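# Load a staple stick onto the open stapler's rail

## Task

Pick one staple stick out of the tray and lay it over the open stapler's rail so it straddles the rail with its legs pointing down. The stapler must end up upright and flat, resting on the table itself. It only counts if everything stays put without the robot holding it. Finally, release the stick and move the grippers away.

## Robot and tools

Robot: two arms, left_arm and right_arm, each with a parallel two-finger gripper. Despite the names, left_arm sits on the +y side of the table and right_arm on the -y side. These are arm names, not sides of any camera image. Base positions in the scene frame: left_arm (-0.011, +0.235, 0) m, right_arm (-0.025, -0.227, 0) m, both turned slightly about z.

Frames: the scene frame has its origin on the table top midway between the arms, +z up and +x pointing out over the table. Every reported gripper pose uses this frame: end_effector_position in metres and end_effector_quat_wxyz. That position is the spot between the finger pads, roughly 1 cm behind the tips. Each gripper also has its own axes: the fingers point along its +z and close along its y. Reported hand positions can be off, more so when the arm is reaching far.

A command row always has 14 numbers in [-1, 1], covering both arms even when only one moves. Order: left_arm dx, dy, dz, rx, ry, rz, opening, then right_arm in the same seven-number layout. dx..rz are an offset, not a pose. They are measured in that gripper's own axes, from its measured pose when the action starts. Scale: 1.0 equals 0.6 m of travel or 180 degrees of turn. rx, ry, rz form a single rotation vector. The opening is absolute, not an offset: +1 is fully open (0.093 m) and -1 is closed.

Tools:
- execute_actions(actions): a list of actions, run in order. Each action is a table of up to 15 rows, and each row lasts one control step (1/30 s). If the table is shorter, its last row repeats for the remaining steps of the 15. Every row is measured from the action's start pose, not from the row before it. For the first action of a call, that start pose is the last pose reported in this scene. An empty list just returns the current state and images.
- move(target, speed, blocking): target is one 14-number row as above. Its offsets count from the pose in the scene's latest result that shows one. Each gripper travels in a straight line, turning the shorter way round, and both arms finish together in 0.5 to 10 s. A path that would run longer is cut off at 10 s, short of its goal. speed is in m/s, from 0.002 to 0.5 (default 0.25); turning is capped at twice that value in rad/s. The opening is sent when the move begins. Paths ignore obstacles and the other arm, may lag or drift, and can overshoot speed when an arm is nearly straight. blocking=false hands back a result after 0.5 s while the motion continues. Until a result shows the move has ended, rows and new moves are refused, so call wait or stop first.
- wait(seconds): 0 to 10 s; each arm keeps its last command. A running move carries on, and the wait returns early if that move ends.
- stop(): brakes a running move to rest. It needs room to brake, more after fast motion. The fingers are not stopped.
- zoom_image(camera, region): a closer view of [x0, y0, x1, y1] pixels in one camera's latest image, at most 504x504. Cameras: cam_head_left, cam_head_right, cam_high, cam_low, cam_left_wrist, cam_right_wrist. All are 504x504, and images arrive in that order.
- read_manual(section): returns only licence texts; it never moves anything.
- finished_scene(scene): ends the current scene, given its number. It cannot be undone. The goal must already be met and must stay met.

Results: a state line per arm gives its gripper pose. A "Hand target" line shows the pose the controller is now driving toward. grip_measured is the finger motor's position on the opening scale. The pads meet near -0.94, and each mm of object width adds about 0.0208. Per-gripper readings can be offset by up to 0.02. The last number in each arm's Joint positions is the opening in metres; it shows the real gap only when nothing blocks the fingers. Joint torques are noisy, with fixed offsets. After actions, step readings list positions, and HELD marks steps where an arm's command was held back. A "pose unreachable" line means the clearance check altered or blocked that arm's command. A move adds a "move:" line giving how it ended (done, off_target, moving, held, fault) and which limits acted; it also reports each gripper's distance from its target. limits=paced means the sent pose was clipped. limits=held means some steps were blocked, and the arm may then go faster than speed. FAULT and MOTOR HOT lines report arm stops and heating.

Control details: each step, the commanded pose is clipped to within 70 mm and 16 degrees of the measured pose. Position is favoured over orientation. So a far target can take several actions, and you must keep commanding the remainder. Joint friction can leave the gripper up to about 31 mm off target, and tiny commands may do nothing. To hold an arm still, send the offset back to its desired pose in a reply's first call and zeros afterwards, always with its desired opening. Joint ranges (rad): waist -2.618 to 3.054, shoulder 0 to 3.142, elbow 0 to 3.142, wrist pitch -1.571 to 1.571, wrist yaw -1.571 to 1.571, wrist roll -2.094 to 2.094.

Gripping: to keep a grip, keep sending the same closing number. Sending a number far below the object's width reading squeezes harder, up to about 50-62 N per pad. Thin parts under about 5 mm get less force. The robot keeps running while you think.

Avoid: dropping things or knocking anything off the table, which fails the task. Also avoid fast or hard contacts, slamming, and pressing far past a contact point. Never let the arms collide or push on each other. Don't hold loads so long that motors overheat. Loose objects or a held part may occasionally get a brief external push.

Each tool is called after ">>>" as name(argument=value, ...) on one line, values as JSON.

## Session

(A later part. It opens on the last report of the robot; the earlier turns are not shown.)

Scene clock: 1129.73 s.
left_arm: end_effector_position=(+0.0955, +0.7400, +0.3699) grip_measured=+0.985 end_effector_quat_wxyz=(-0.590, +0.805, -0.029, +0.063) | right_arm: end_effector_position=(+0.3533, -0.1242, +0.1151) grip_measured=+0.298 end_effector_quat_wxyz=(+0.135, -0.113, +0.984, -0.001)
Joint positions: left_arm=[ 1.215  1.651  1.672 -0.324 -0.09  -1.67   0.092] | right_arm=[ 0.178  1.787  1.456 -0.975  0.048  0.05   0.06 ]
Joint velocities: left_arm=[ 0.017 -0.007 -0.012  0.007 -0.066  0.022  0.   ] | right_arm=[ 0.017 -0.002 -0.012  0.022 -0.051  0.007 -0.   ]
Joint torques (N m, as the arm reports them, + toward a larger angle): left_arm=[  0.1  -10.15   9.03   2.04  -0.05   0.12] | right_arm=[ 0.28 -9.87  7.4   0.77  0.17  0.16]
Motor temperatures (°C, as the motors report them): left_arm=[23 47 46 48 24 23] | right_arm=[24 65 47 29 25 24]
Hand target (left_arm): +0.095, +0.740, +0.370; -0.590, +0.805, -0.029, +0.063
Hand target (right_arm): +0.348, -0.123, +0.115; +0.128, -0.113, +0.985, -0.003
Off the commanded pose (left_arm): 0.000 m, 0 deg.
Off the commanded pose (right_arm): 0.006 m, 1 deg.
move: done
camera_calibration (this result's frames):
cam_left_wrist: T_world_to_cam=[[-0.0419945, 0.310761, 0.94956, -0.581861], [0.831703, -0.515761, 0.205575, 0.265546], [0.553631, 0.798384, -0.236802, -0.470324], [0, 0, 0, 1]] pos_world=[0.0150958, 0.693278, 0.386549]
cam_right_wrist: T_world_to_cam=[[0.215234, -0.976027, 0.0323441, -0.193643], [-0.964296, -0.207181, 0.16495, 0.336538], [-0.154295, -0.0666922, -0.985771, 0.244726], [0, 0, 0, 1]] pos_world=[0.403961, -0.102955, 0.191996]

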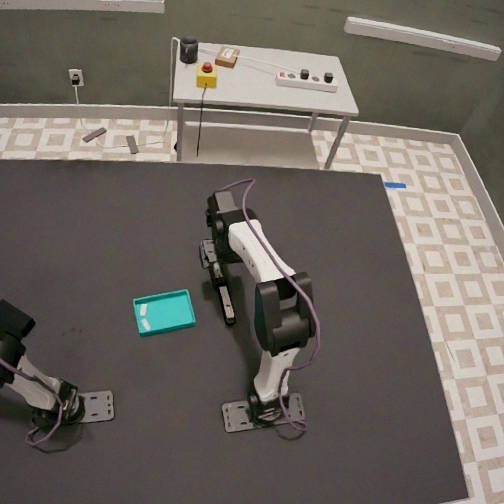

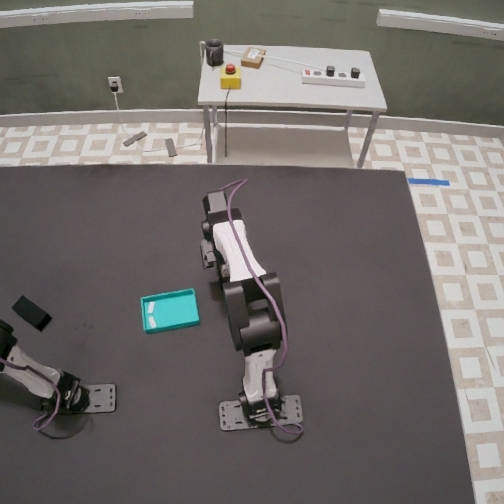

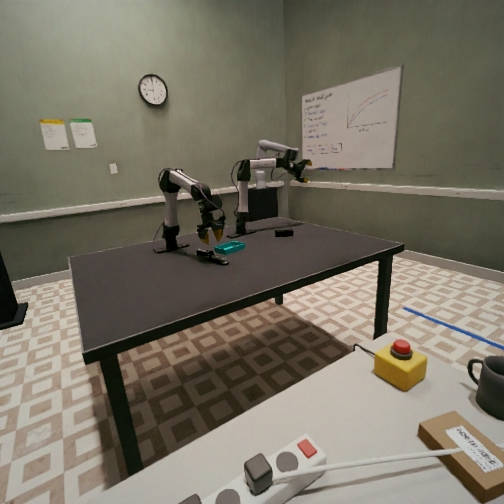

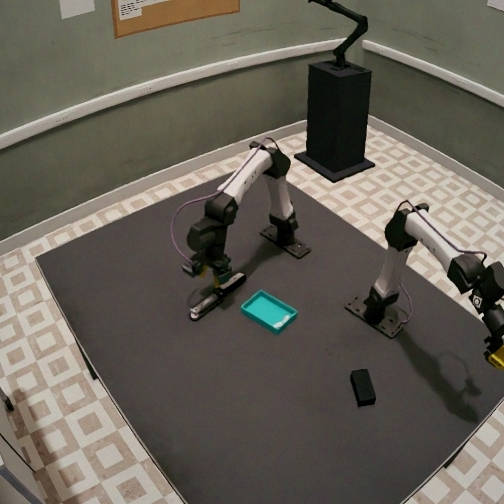

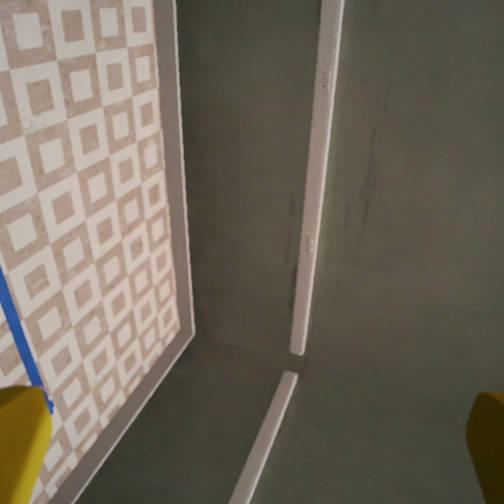

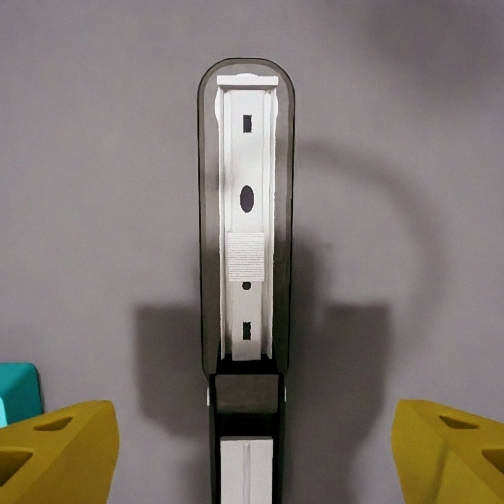

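Seated and centred. Moving clear.

>>> move(target=[0,0,0,0,0,0,1,0.1,-0.2,-0.15,0,0,0,0.3], speed=0.25)

>>> zoom_image(camera="cam_low", region=[170,250,260,330])

Scene clock: 1137.73 s.
left_arm: end_effector_position=(+0.0955, +0.7400, +0.3699) grip_measured=+0.985 end_effector_quat_wxyz=(-0.590, +0.805, -0.029, +0.063) | right_arm: end_effector_position=(+0.2978, -0.2586, +0.1816) grip_measured=+0.298 end_effector_quat_wxyz=(+0.126, -0.108, +0.986, -0.008)
Joint positions: left_arm=[ 1.215  1.651  1.672 -0.324 -0.09  -1.67   0.092] | right_arm=[-0.228  1.552  1.466 -1.237 -0.041 -0.334  0.06 ]
Joint velocities: left_arm=[ 0.002 -0.007  0.002  0.022  0.081  0.022 -0.   ] | right_arm=[-0.022 -0.017 -0.032  0.007 -0.007 -0.095  0.001]
Joint torques (N m, as the arm reports them, + toward a larger angle): left_arm=[  0.11 -10.1    8.96   2.02  -0.04   0.09] | right_arm=[-0.39 -7.29  9.7   0.81 -0.09 -0.07]
Motor temperatures (°C, as the motors report them): left_arm=[23 47 46 48 24 23] | right_arm=[24 64 47 28 25 24]
Hand target (left_arm): +0.095, +0.740, +0.370; -0.590, +0.805, -0.029, +0.063
Hand target (right_arm): +0.298, -0.257, +0.189; +0.134, -0.113, +0.985, -0.004
Off the commanded pose (left_arm): 0.000 m, 0 deg.
Off the commanded pose (right_arm): 0.009 m, 1 deg.
move: done
camera_calibration (this result's frames):
cam_left_wrist: T_world_to_cam=[[-0.0419945, 0.310761, 0.94956, -0.581861], [0.831703, -0.515761, 0.205575, 0.265546], [0.553631, 0.798384, -0.236802, -0.470324], [0, 0, 0, 1]] pos_world=[0.0150958, 0.693278, 0.386549]
cam_right_wrist: T_world_to_cam=[[0.204151, -0.97799, 0.0430998, -0.314238], [-0.963739, -0.193058, 0.184215, 0.244092], [-0.171839, -0.0791446, -0.981941, 0.294094], [0, 0, 0, 1]] pos_world=[0.34993, -0.236922, 0.257361]

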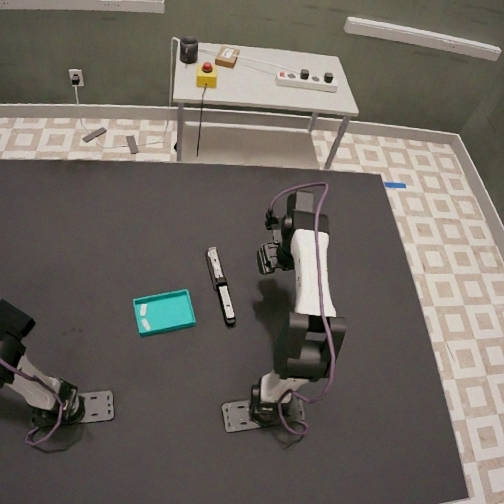

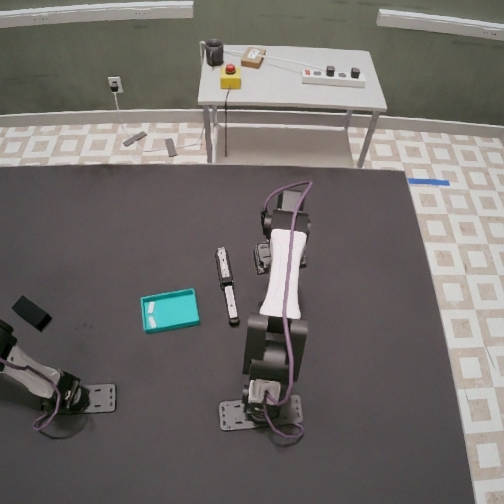

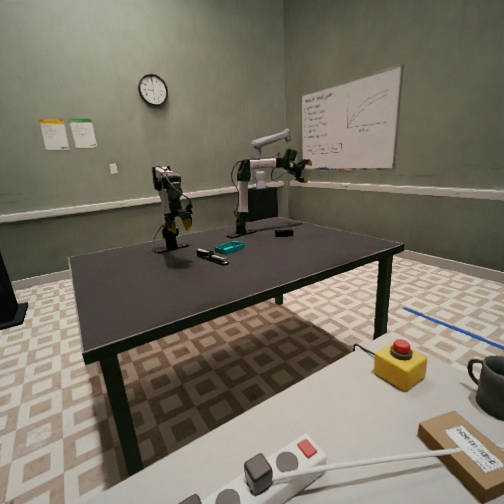

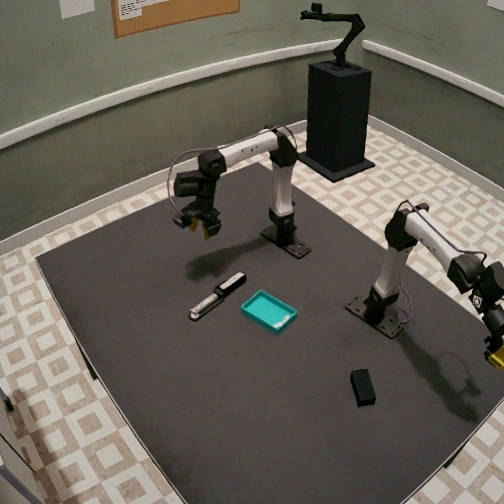

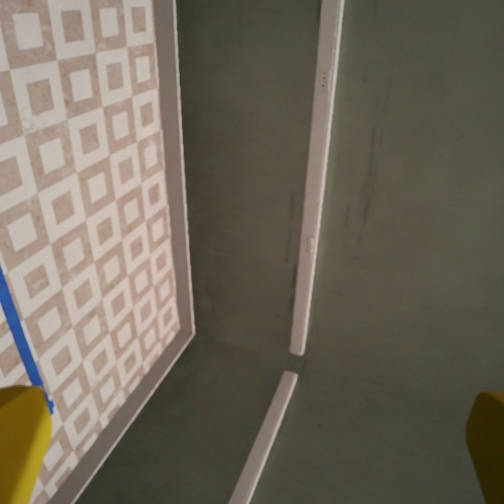

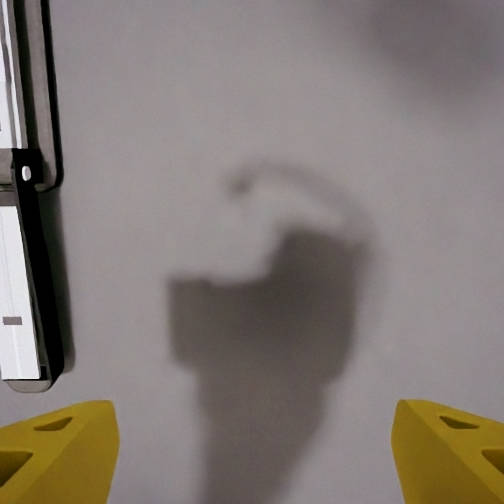

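Region (170, 250, 260, 330) of cam_low's 504x504 image, scaled by 5.600, with more detail than that image has.

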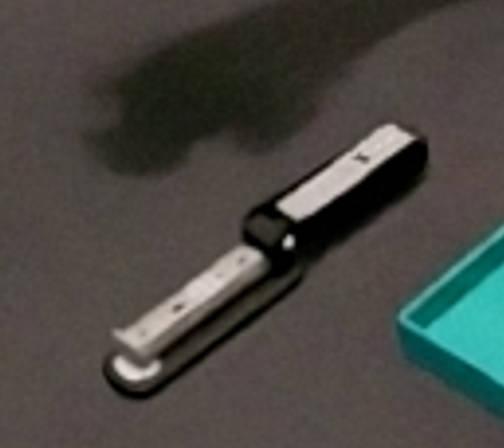

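>>> finished_scene(scene=2)

The scene is finished: the task was done.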